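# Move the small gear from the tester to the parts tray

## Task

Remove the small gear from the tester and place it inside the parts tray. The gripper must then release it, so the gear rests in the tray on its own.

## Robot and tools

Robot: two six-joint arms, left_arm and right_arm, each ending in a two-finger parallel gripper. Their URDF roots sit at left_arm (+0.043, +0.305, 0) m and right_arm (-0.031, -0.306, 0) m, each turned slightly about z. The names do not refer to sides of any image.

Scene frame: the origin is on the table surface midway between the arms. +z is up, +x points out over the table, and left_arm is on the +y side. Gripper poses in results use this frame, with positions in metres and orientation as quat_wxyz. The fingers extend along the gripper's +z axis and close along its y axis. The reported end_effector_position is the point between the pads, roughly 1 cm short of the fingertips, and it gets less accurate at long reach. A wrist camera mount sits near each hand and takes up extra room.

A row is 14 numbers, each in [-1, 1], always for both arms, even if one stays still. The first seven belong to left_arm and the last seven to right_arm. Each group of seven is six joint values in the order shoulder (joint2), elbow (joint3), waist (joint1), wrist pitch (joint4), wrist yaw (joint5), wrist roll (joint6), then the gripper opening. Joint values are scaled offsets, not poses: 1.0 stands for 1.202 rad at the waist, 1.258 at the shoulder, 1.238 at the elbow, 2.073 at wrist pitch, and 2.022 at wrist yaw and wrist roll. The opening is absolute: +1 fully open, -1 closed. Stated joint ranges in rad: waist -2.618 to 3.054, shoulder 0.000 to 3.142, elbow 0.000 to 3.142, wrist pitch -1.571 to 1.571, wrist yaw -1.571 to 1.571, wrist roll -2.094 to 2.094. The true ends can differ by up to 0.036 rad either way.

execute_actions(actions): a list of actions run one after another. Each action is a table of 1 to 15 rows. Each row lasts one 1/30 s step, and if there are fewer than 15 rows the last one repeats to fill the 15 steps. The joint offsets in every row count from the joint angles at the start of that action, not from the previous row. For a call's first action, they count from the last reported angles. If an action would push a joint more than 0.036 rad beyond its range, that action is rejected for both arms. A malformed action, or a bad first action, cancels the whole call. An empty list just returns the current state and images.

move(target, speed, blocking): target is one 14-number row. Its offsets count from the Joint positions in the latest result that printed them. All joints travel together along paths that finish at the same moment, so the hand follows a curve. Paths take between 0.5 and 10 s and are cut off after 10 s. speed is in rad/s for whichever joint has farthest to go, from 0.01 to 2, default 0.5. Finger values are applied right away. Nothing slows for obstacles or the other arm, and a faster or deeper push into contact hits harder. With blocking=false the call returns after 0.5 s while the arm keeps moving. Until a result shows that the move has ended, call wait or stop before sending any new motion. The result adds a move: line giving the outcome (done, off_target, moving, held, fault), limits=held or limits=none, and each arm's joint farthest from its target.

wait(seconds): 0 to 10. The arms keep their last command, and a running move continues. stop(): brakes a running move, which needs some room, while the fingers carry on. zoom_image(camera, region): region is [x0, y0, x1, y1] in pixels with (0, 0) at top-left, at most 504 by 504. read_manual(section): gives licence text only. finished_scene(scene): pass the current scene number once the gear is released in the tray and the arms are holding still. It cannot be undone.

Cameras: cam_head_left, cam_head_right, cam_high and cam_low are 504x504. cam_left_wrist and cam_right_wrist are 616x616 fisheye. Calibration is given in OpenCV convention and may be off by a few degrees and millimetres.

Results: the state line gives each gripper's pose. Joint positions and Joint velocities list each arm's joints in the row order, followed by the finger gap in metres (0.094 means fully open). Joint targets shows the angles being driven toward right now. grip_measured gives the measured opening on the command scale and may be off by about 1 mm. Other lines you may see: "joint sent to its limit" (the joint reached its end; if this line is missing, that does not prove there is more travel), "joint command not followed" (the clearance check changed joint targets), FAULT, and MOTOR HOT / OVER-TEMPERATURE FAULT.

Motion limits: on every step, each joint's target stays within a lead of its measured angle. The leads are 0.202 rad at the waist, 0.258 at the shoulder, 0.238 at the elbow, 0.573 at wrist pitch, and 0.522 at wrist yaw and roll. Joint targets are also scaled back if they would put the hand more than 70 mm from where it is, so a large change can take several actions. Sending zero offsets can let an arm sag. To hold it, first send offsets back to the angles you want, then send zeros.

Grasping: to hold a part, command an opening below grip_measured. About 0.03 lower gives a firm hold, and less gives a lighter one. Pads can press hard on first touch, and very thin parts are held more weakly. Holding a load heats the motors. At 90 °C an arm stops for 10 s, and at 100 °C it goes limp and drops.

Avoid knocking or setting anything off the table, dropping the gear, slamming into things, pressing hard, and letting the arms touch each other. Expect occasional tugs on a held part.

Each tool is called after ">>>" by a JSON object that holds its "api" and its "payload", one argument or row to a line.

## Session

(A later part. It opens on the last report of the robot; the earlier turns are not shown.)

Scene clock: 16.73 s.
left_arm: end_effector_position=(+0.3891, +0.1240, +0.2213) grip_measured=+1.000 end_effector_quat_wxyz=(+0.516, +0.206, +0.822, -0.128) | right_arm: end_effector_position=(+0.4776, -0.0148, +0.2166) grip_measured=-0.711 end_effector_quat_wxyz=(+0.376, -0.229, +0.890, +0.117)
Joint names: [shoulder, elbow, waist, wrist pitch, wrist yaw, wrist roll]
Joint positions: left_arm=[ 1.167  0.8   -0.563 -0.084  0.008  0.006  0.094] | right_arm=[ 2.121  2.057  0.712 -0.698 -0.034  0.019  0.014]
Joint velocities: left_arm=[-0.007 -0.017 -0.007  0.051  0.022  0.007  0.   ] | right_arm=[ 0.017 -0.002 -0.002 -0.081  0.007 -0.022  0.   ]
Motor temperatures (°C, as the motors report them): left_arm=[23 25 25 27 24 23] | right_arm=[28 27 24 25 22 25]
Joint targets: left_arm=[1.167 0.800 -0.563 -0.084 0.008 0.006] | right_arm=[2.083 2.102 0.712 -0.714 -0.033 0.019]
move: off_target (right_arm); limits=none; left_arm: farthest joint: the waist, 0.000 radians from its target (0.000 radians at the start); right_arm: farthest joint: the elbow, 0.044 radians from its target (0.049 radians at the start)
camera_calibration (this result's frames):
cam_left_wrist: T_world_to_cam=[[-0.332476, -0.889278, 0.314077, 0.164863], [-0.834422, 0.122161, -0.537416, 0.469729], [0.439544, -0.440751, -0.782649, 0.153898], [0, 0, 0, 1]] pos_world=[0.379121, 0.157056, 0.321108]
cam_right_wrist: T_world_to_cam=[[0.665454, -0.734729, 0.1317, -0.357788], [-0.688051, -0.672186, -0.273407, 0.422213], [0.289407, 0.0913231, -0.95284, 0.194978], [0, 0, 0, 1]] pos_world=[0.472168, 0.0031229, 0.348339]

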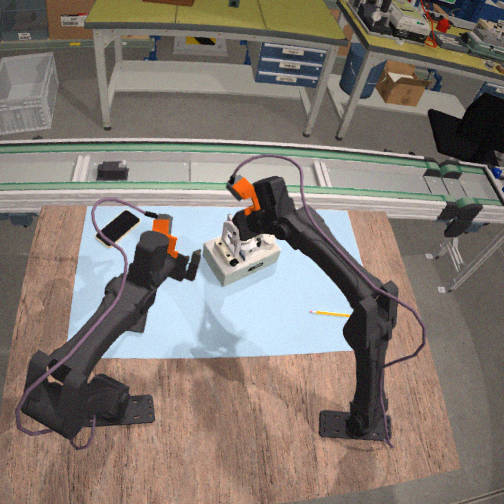

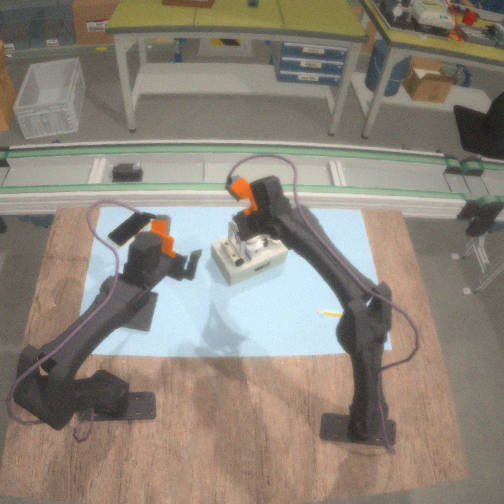

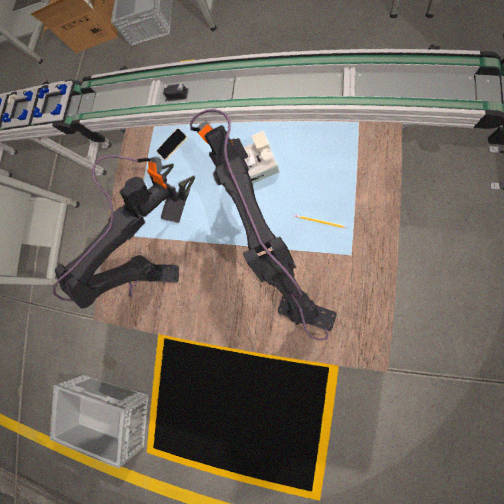

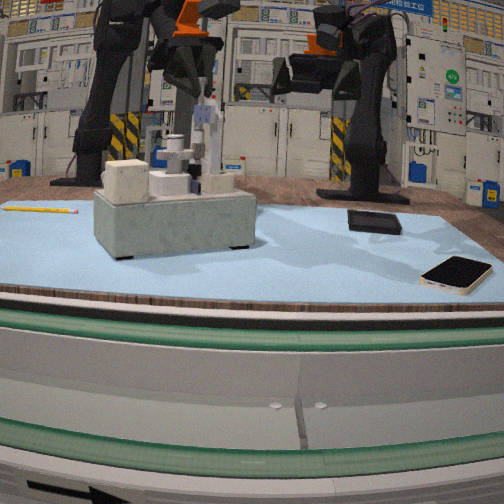

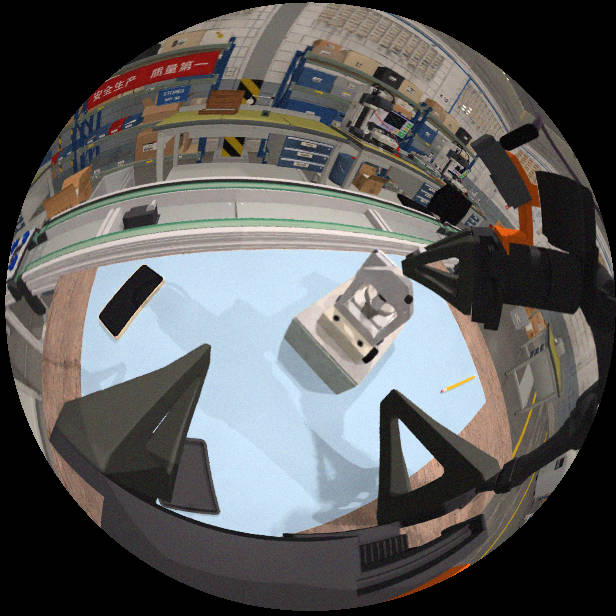

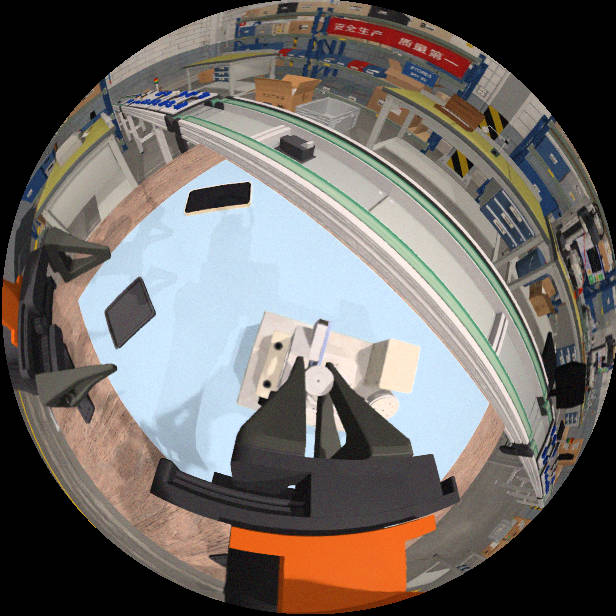

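>>> {"api": "move", "payload": {
  "target": [0,0,0,0,0,0,1,-0.08,0.1,0,-0.01,0,0,-0.75],
  "speed": 0.1
}}

>>> {"api": "zoom_image", "payload": {
  "camera": "cam_low",
  "region": [130, 40, 270, 200]
}}

>>> {"api": "zoom_image", "payload": {
  "camera": "cam_left_wrist",
  "region": [300, 230, 460, 390]
}}

Scene clock: 18.40 s.
left_arm: end_effector_position=(+0.3891, +0.1240, +0.2213) grip_measured=+1.000 end_effector_quat_wxyz=(+0.516, +0.206, +0.822, -0.128) | right_arm: end_effector_position=(+0.4776, -0.0149, +0.2304) grip_measured=-0.711 end_effector_quat_wxyz=(+0.381, -0.228, +0.888, +0.119)
Joint names: [shoulder, elbow, waist, wrist pitch, wrist yaw, wrist roll]
Joint positions: left_arm=[ 1.167  0.8   -0.563 -0.084  0.008  0.006  0.094] | right_arm=[ 2.123  2.108  0.712 -0.736 -0.034  0.019  0.014]
Joint velocities: left_arm=[ 0.007 -0.012  0.027 -0.007  0.037  0.022  0.   ] | right_arm=[-0.007 -0.007  0.002 -0.022 -0.066 -0.051 -0.001]
Motor temperatures (°C, as the motors report them): left_arm=[23 25 25 27 24 23] | right_arm=[29 28 24 25 22 25]
Joint targets: left_arm=[1.167 0.800 -0.563 -0.084 0.008 0.006] | right_arm=[2.036 2.170 0.712 -0.721 -0.033 0.019]
move: off_target (right_arm); limits=none; left_arm: farthest joint: the waist, 0.000 radians from its target (0.000 radians at the start); right_arm: farthest joint: the shoulder, 0.103 radians from its target (0.100 radians at the start)
camera_calibration (this result's frames):
cam_left_wrist: T_world_to_cam=[[-0.332476, -0.889278, 0.314077, 0.164863], [-0.834422, 0.122161, -0.537416, 0.469729], [0.439544, -0.440751, -0.782649, 0.153898], [0, 0, 0, 1]] pos_world=[0.379121, 0.157056, 0.321108]
cam_right_wrist: T_world_to_cam=[[0.664168, -0.735443, 0.134179, -0.359553], [-0.685358, -0.670689, -0.283655, 0.427015], [0.298605, 0.0964345, -0.949492, 0.203008], [0, 0, 0, 1]] pos_world=[0.470843, 0.00238659, 0.362125]

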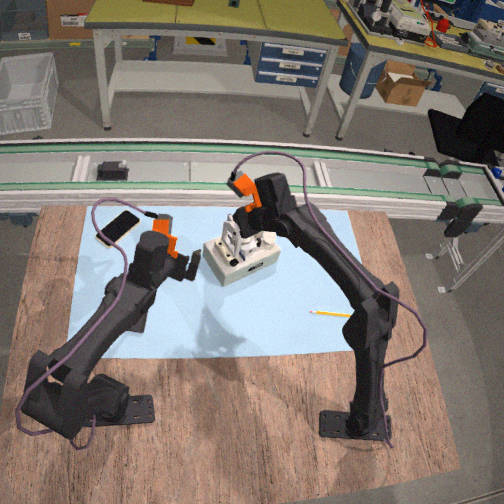

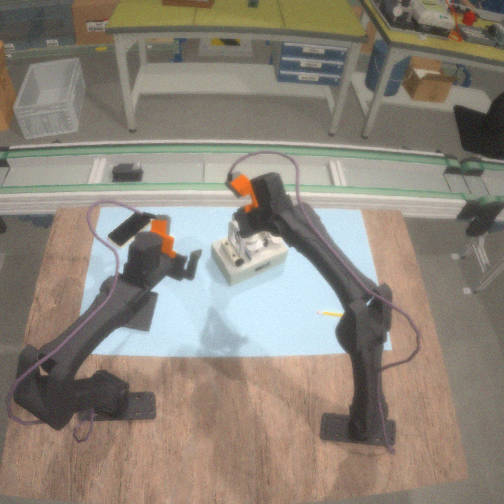

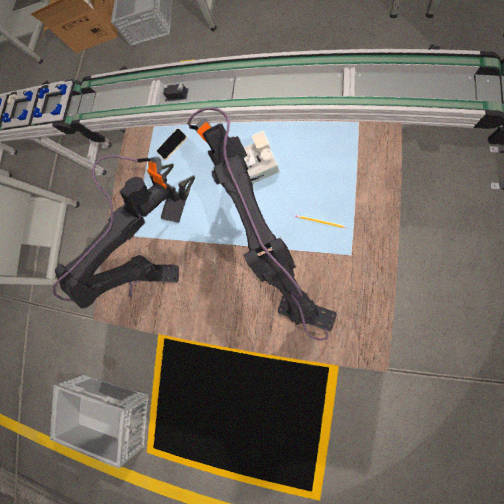

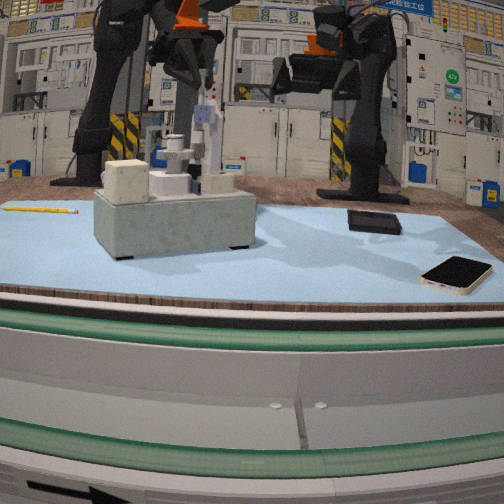

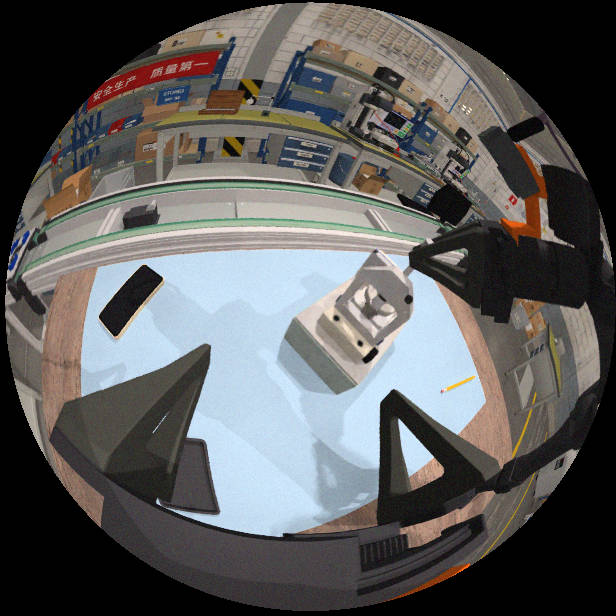

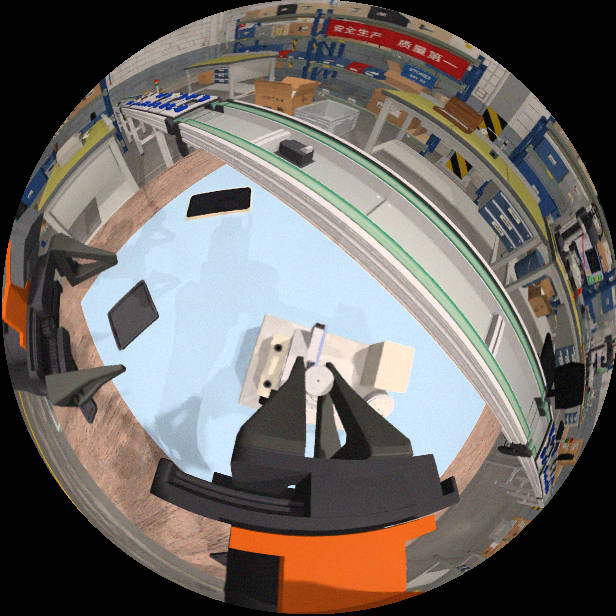

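Region (130, 40, 270, 200) of cam_low's 504x504 image, scaled by 3.150, with more detail than that image has; it fills the left 441 columns of this view, and the rest is white.

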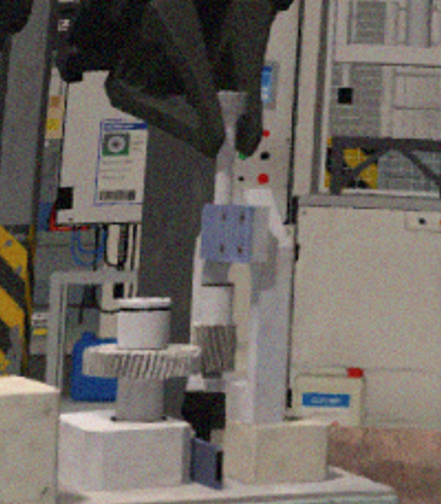

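Region (300, 230, 460, 390) of cam_left_wrist's 616x616 image, scaled by 3.150, with more detail than that image has.

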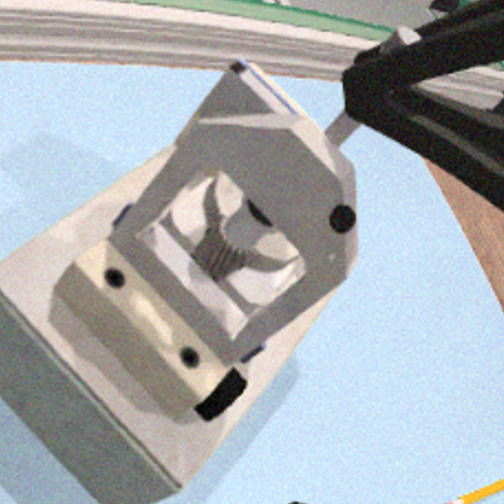

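>>> {"api": "move", "payload": {
  "target": [0.424,-0.052,0.037,0.371,0.219,0,-0.15,-0.069,0.05,0,0.007,0,0,-0.75],
  "speed": 0.5
}}

>>> {"api": "zoom_image", "payload": {
  "camera": "cam_left_wrist",
  "region": [180, 180, 440, 440]
}}

>>> {"api": "zoom_image", "payload": {
  "camera": "cam_low",
  "region": [130, 40, 330, 240]
}}

Scene clock: 21.37 s.
left_arm: end_effector_position=(+0.4300, +0.0361, +0.1462) grip_measured=-0.147 end_effector_quat_wxyz=(+0.527, +0.303, +0.736, -0.298) | right_arm: end_effector_position=(+0.4776, -0.0146, +0.2280) grip_measured=-0.711 end_effector_quat_wxyz=(+0.378, -0.229, +0.889, +0.118)
Joint names: [shoulder, elbow, waist, wrist pitch, wrist yaw, wrist roll]
Joint positions: left_arm=[ 1.699  0.739 -0.529  0.661  0.441  0.006  0.04 ] | right_arm=[ 2.127  2.109  0.712 -0.739 -0.035  0.019  0.014]
Joint velocities: left_arm=[ 0.002  0.002 -0.002  0.037  0.066  0.007 -0.   ] | right_arm=[-0.007 -0.007  0.007 -0.037  0.037 -0.007  0.001]
Motor temperatures (°C, as the motors report them): left_arm=[23 25 25 28 24 23] | right_arm=[32 28 24 25 22 25]
Joint targets: left_arm=[1.700 0.735 -0.518 0.685 0.451 0.006] | right_arm=[2.039 2.169 0.712 -0.722 -0.034 0.019]
move: off_target (left_arm, right_arm); limits=none; left_arm: farthest joint: the wrist pitch, 0.024 radians from its target (0.769 radians at the start); right_arm: farthest joint: the shoulder, 0.091 radians from its target (0.087 radians at the start)
camera_calibration (this result's frames):
cam_left_wrist: T_world_to_cam=[[-0.641151, -0.626372, 0.443378, 0.228229], [-0.719679, 0.290174, -0.630763, 0.432484], [0.266436, -0.723503, -0.636832, 0.101765], [0, 0, 0, 1]] pos_world=[0.430465, 0.0910881, 0.23641]
cam_right_wrist: T_world_to_cam=[[0.665672, -0.734404, 0.132411, -0.359369], [-0.686094, -0.672096, -0.2785, 0.425676], [0.293524, 0.0945426, -0.951265, 0.203537], [0, 0, 0, 1]] pos_world=[0.471532, 0.0029303, 0.359752]

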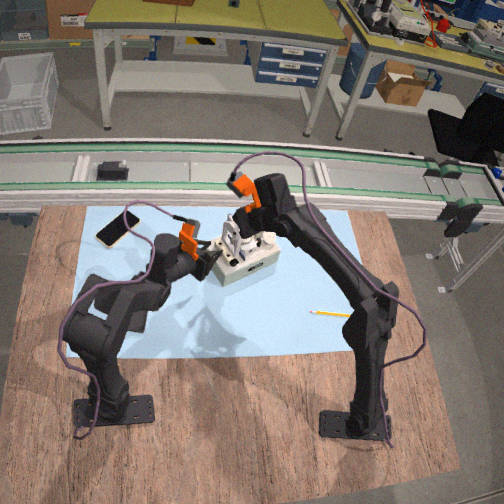

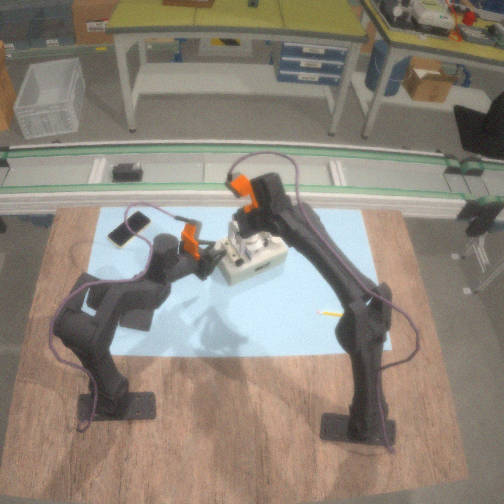

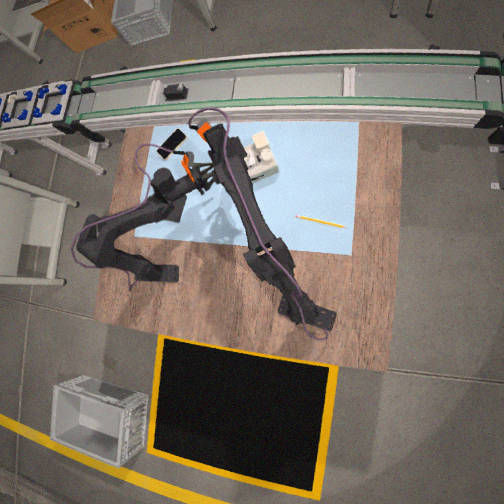

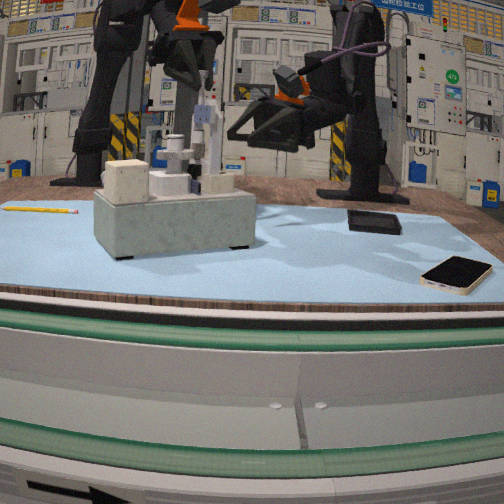

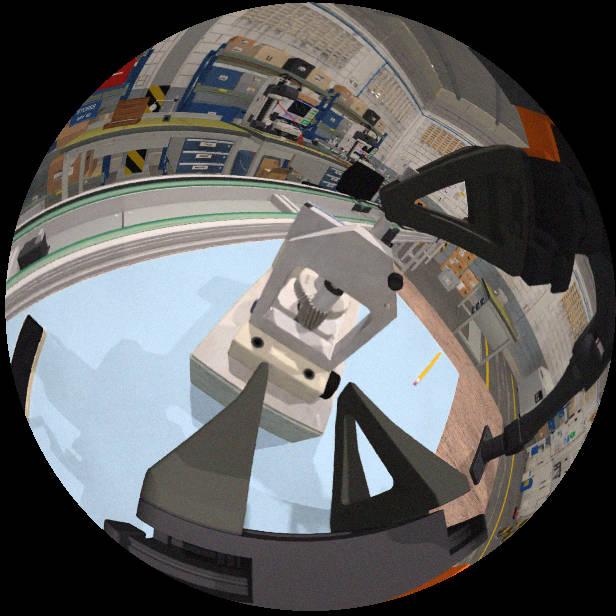

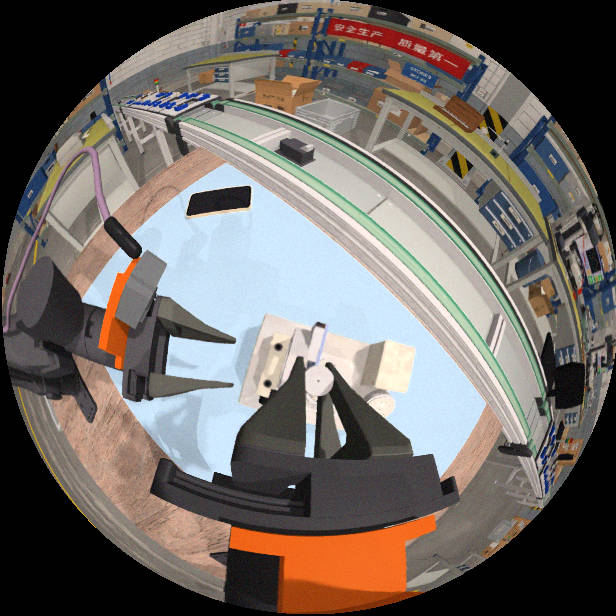

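Region (180, 180, 440, 440) of cam_left_wrist's 616x616 image, scaled by 1.938, with more detail than that image has.

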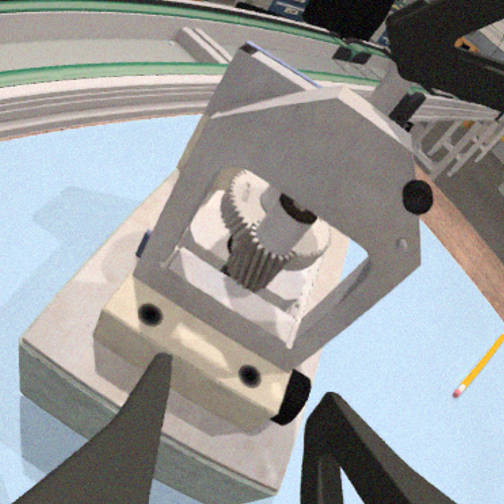

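Region (130, 40, 330, 240) of cam_low's 504x504 image, scaled by 2.520, with more detail than that image has.

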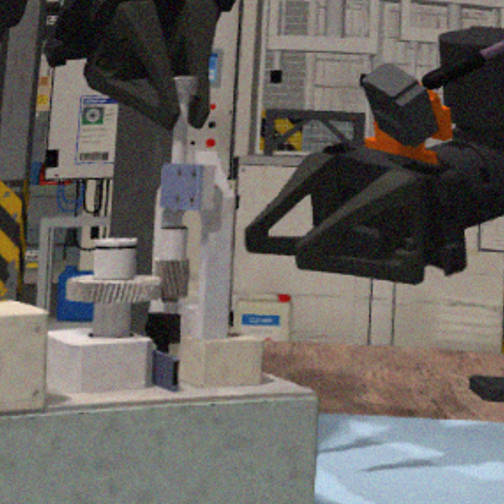

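>>> {"api": "move", "payload": {
  "target": [0.2,0.219,-0.05,0,0,0,-0.15,-0.069,0.05,0,0.007,0,0,-0.75],
  "speed": 0.15
}}

>>> {"api": "zoom_image", "payload": {
  "camera": "cam_left_wrist",
  "region": [180, 180, 440, 440]
}}

>>> {"api": "zoom_image", "payload": {
  "camera": "cam_low",
  "region": [130, 40, 330, 240]
}}

Scene clock: 23.73 s.
left_arm: end_effector_position=(+0.4670, -0.0119, +0.1287) grip_measured=-0.149 end_effector_quat_wxyz=(+0.516, +0.323, +0.729, -0.313) | right_arm: end_effector_position=(+0.4776, -0.0146, +0.2250) grip_measured=-0.711 end_effector_quat_wxyz=(+0.375, -0.229, +0.891, +0.118)
Joint names: [shoulder, elbow, waist, wrist pitch, wrist yaw, wrist roll]
Joint positions: left_arm=[ 1.936  0.971 -0.58   0.661  0.446  0.006  0.04 ] | right_arm=[ 2.132  2.111  0.712 -0.743 -0.035  0.019  0.014]
Joint velocities: left_arm=[-0.007  0.022 -0.007 -0.066 -0.051 -0.022  0.   ] | right_arm=[-0.002 -0.007  0.002 -0.051 -0.051 -0.007  0.001]
Motor temperatures (°C, as the motors report them): left_arm=[23 25 25 28 24 23] | right_arm=[33 29 24 25 22 25]
Joint targets: left_arm=[1.950 1.010 -0.590 0.661 0.441 0.006] | right_arm=[2.043 2.169 0.712 -0.725 -0.035 0.019]
move: off_target (left_arm, right_arm); limits=none; left_arm: farthest joint: the elbow, 0.040 radians from its target (0.271 radians at the start); right_arm: farthest joint: the shoulder, 0.092 radians from its target (0.087 radians at the start)
camera_calibration (this result's frames):
cam_left_wrist: T_world_to_cam=[[-0.672387, -0.590301, 0.446589, 0.244246], [-0.706206, 0.330853, -0.625947, 0.455633], [0.221742, -0.736262, -0.639335, 0.0669799], [0, 0, 0, 1]] pos_world=[0.471146, 0.0427458, 0.218947]
cam_right_wrist: T_world_to_cam=[[0.666811, -0.733738, 0.130349, -0.358975], [-0.687868, -0.673292, -0.271138, 0.424031], [0.286707, 0.0911352, -0.953674, 0.2044], [0, 0, 0, 1]] pos_world=[0.472443, 0.00347555, 0.356694]

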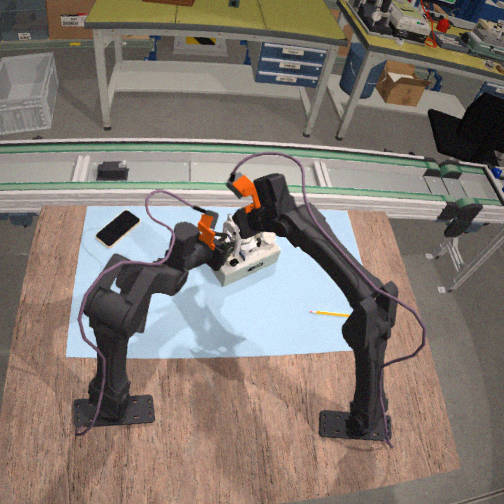

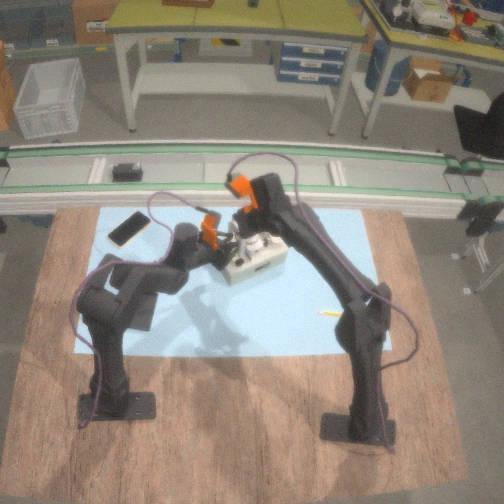

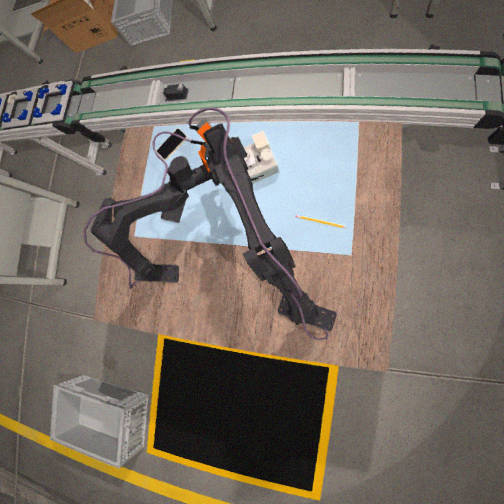

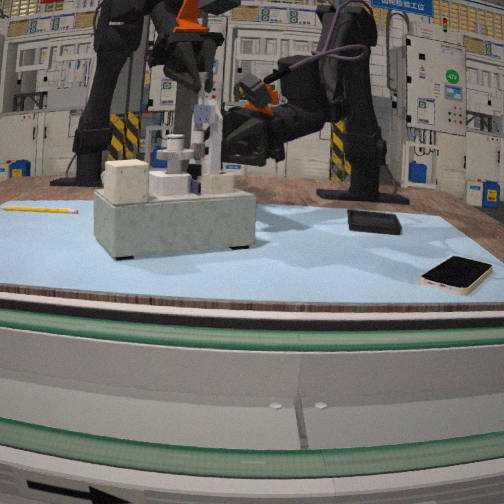

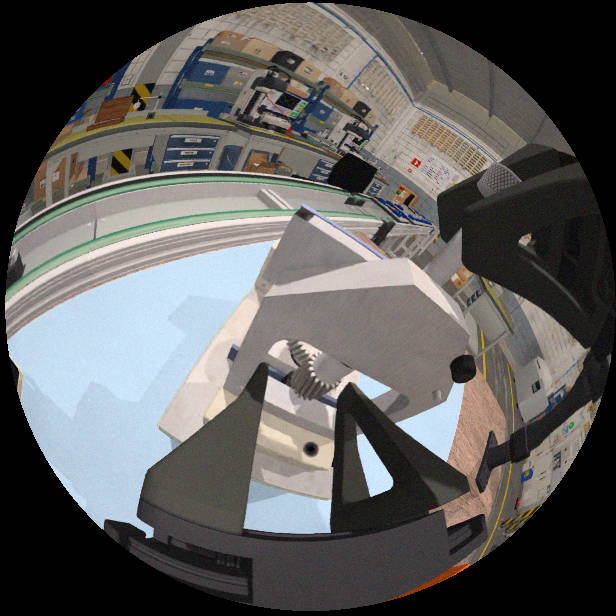

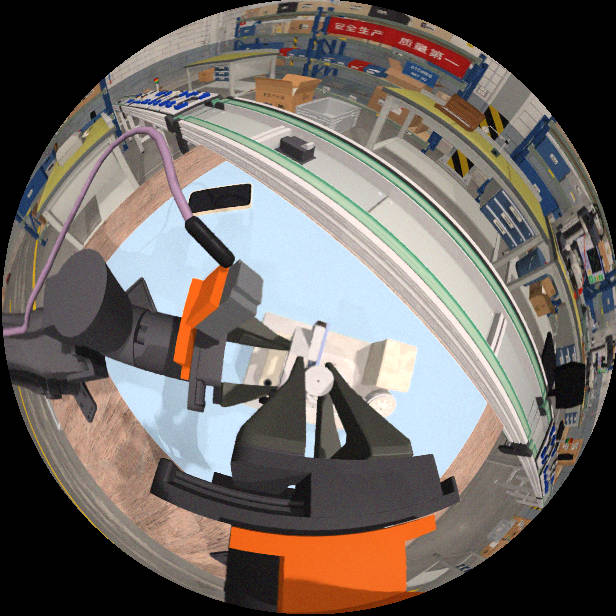

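Region (180, 180, 440, 440) of cam_left_wrist's 616x616 image, scaled by 1.938, with more detail than that image has.

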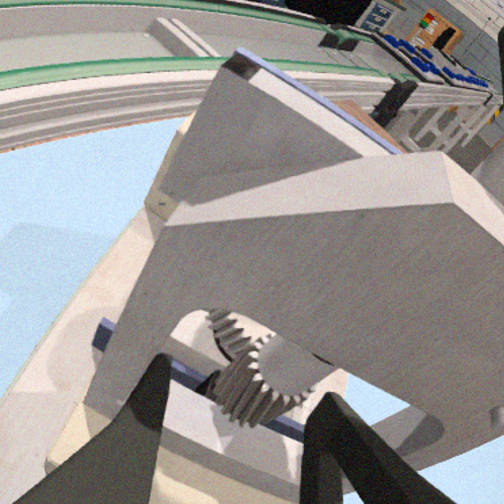

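Region (130, 40, 330, 240) of cam_low's 504x504 image, scaled by 2.520, with more detail than that image has.

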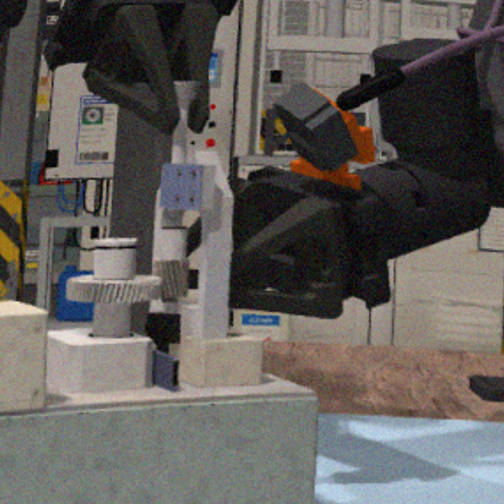

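>>> {"api": "move", "payload": {
  "target": [0.075,0.12,-0.028,0,0,0,-0.15,-0.069,0.05,0,0.01,0,0,-0.75],
  "speed": 0.1
}}

>>> {"api": "zoom_image", "payload": {
  "camera": "cam_left_wrist",
  "region": [180, 220, 440, 480]
}}

>>> {"api": "zoom_image", "payload": {
  "camera": "cam_low",
  "region": [150, 80, 270, 200]
}}

Scene clock: 25.73 s.
left_arm: end_effector_position=(+0.4685, -0.0166, +0.1288) grip_measured=-0.157 end_effector_quat_wxyz=(+0.506, +0.352, +0.717, -0.326) | right_arm: end_effector_position=(+0.4779, -0.0145, +0.2272) grip_measured=-0.711 end_effector_quat_wxyz=(+0.377, -0.229, +0.890, +0.118)
Joint names: [shoulder, elbow, waist, wrist pitch, wrist yaw, wrist roll]
Joint positions: left_arm=[ 1.958  1.017 -0.563  0.617  0.523  0.051  0.04 ] | right_arm=[ 2.131  2.115  0.712 -0.743 -0.035  0.018  0.014]
Joint velocities: left_arm=[-0.007 -0.012 -0.002  0.007  0.007 -0.037 -0.   ] | right_arm=[ 0.012 -0.007 -0.007  0.007 -0.022 -0.081  0.   ]
Motor temperatures (°C, as the motors report them): left_arm=[24 26 25 28 24 23] | right_arm=[34 29 24 25 22 25]
Joint targets: left_arm=[2.030 1.119 -0.614 0.661 0.446 0.007] | right_arm=[2.046 2.174 0.712 -0.722 -0.035 0.018]
move: off_target (left_arm, right_arm); limits=none; left_arm: farthest joint: the elbow, 0.102 radians from its target (0.149 radians at the start); right_arm: farthest joint: the shoulder, 0.086 radians from its target (0.087 radians at the start)
camera_calibration (this result's frames):
cam_left_wrist: T_world_to_cam=[[-0.714898, -0.54748, 0.434957, 0.264581], [-0.676889, 0.385881, -0.626831, 0.445503], [0.175336, -0.742538, -0.646448, 0.0858418], [0, 0, 0, 1]] pos_world=[0.475653, 0.0366821, 0.219667]
cam_right_wrist: T_world_to_cam=[[0.666197, -0.734002, 0.131994, -0.359493], [-0.686616, -0.672752, -0.275614, 0.425356], [0.2911, 0.0929841, -0.952163, 0.204051], [0, 0, 0, 1]] pos_world=[0.47215, 0.00331667, 0.358975]

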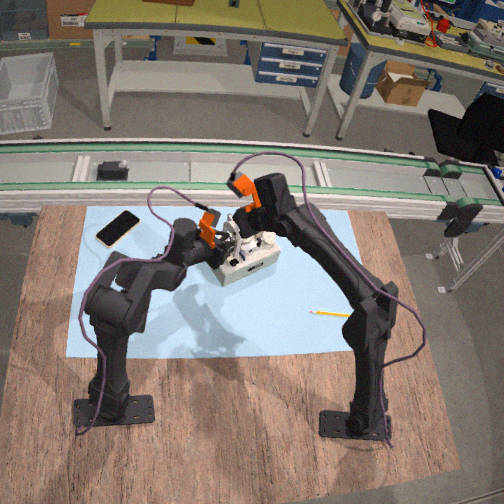

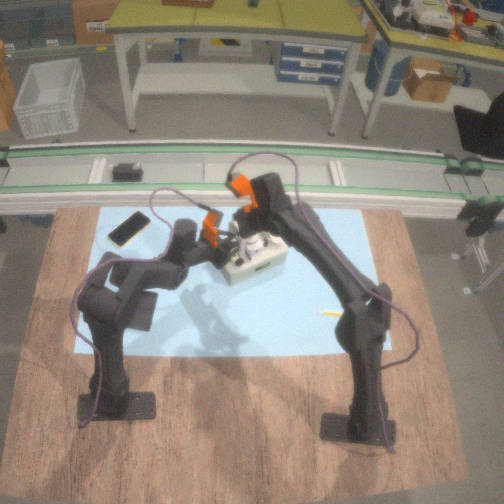

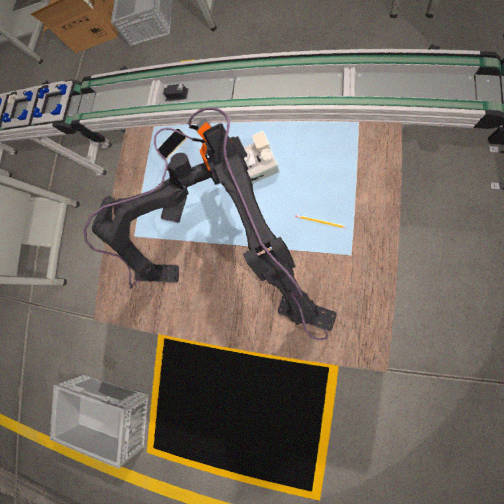

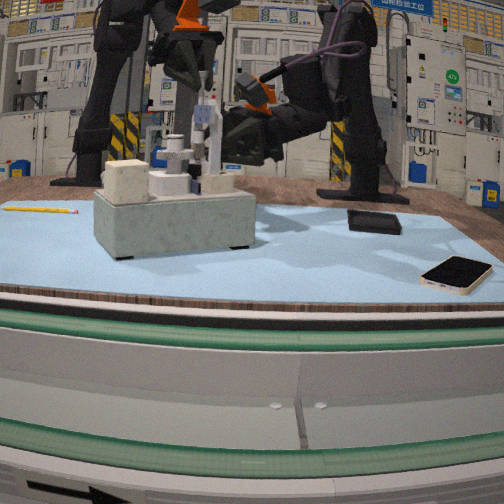

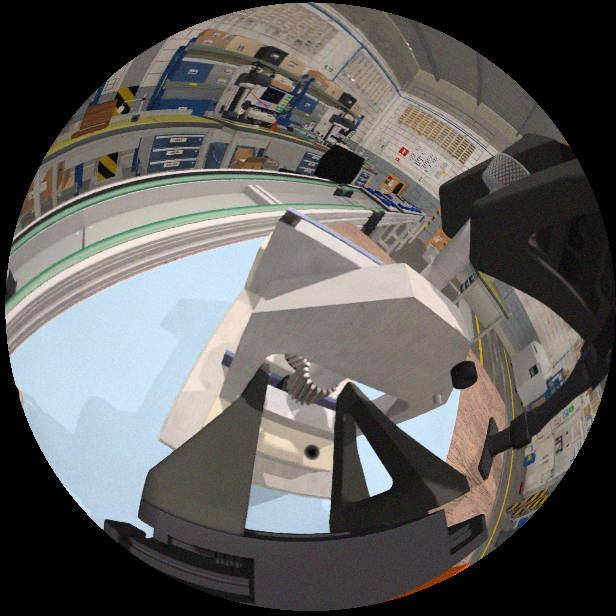

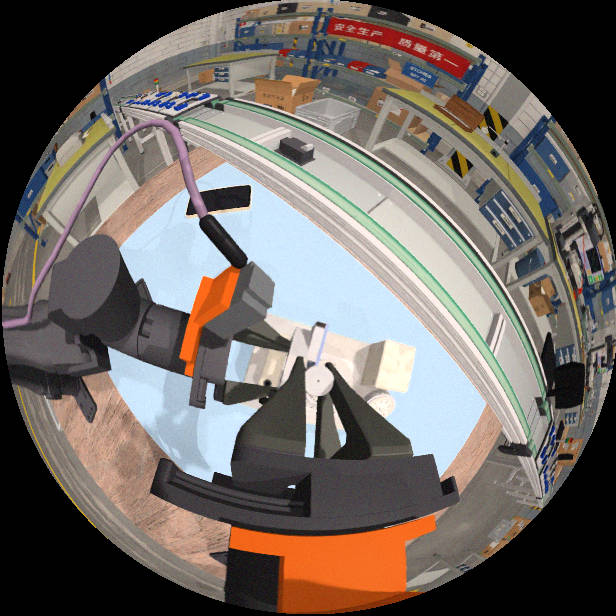

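Region (180, 220, 440, 480) of cam_left_wrist's 616x616 image, scaled by 1.938, with more detail than that image has.

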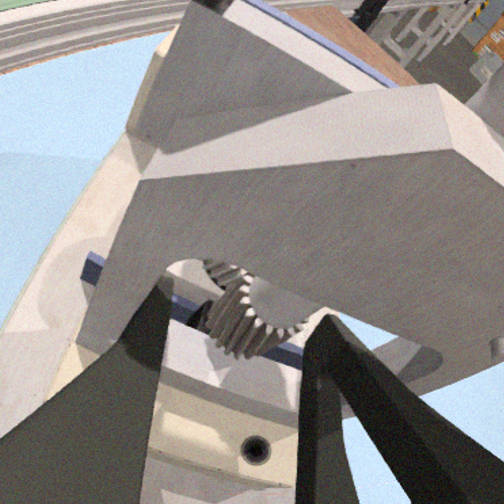

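Region (150, 80, 270, 200) of cam_low's 504x504 image, scaled by 4.200, with more detail than that image has.

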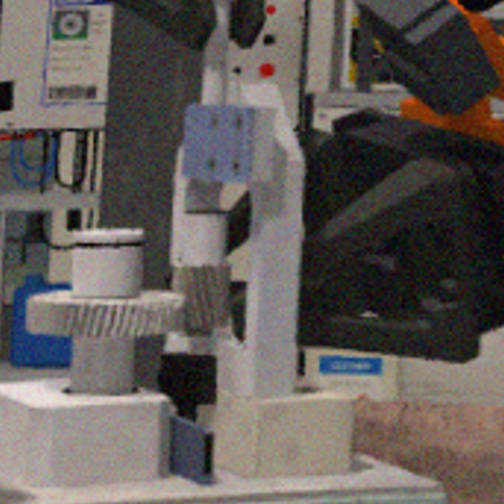

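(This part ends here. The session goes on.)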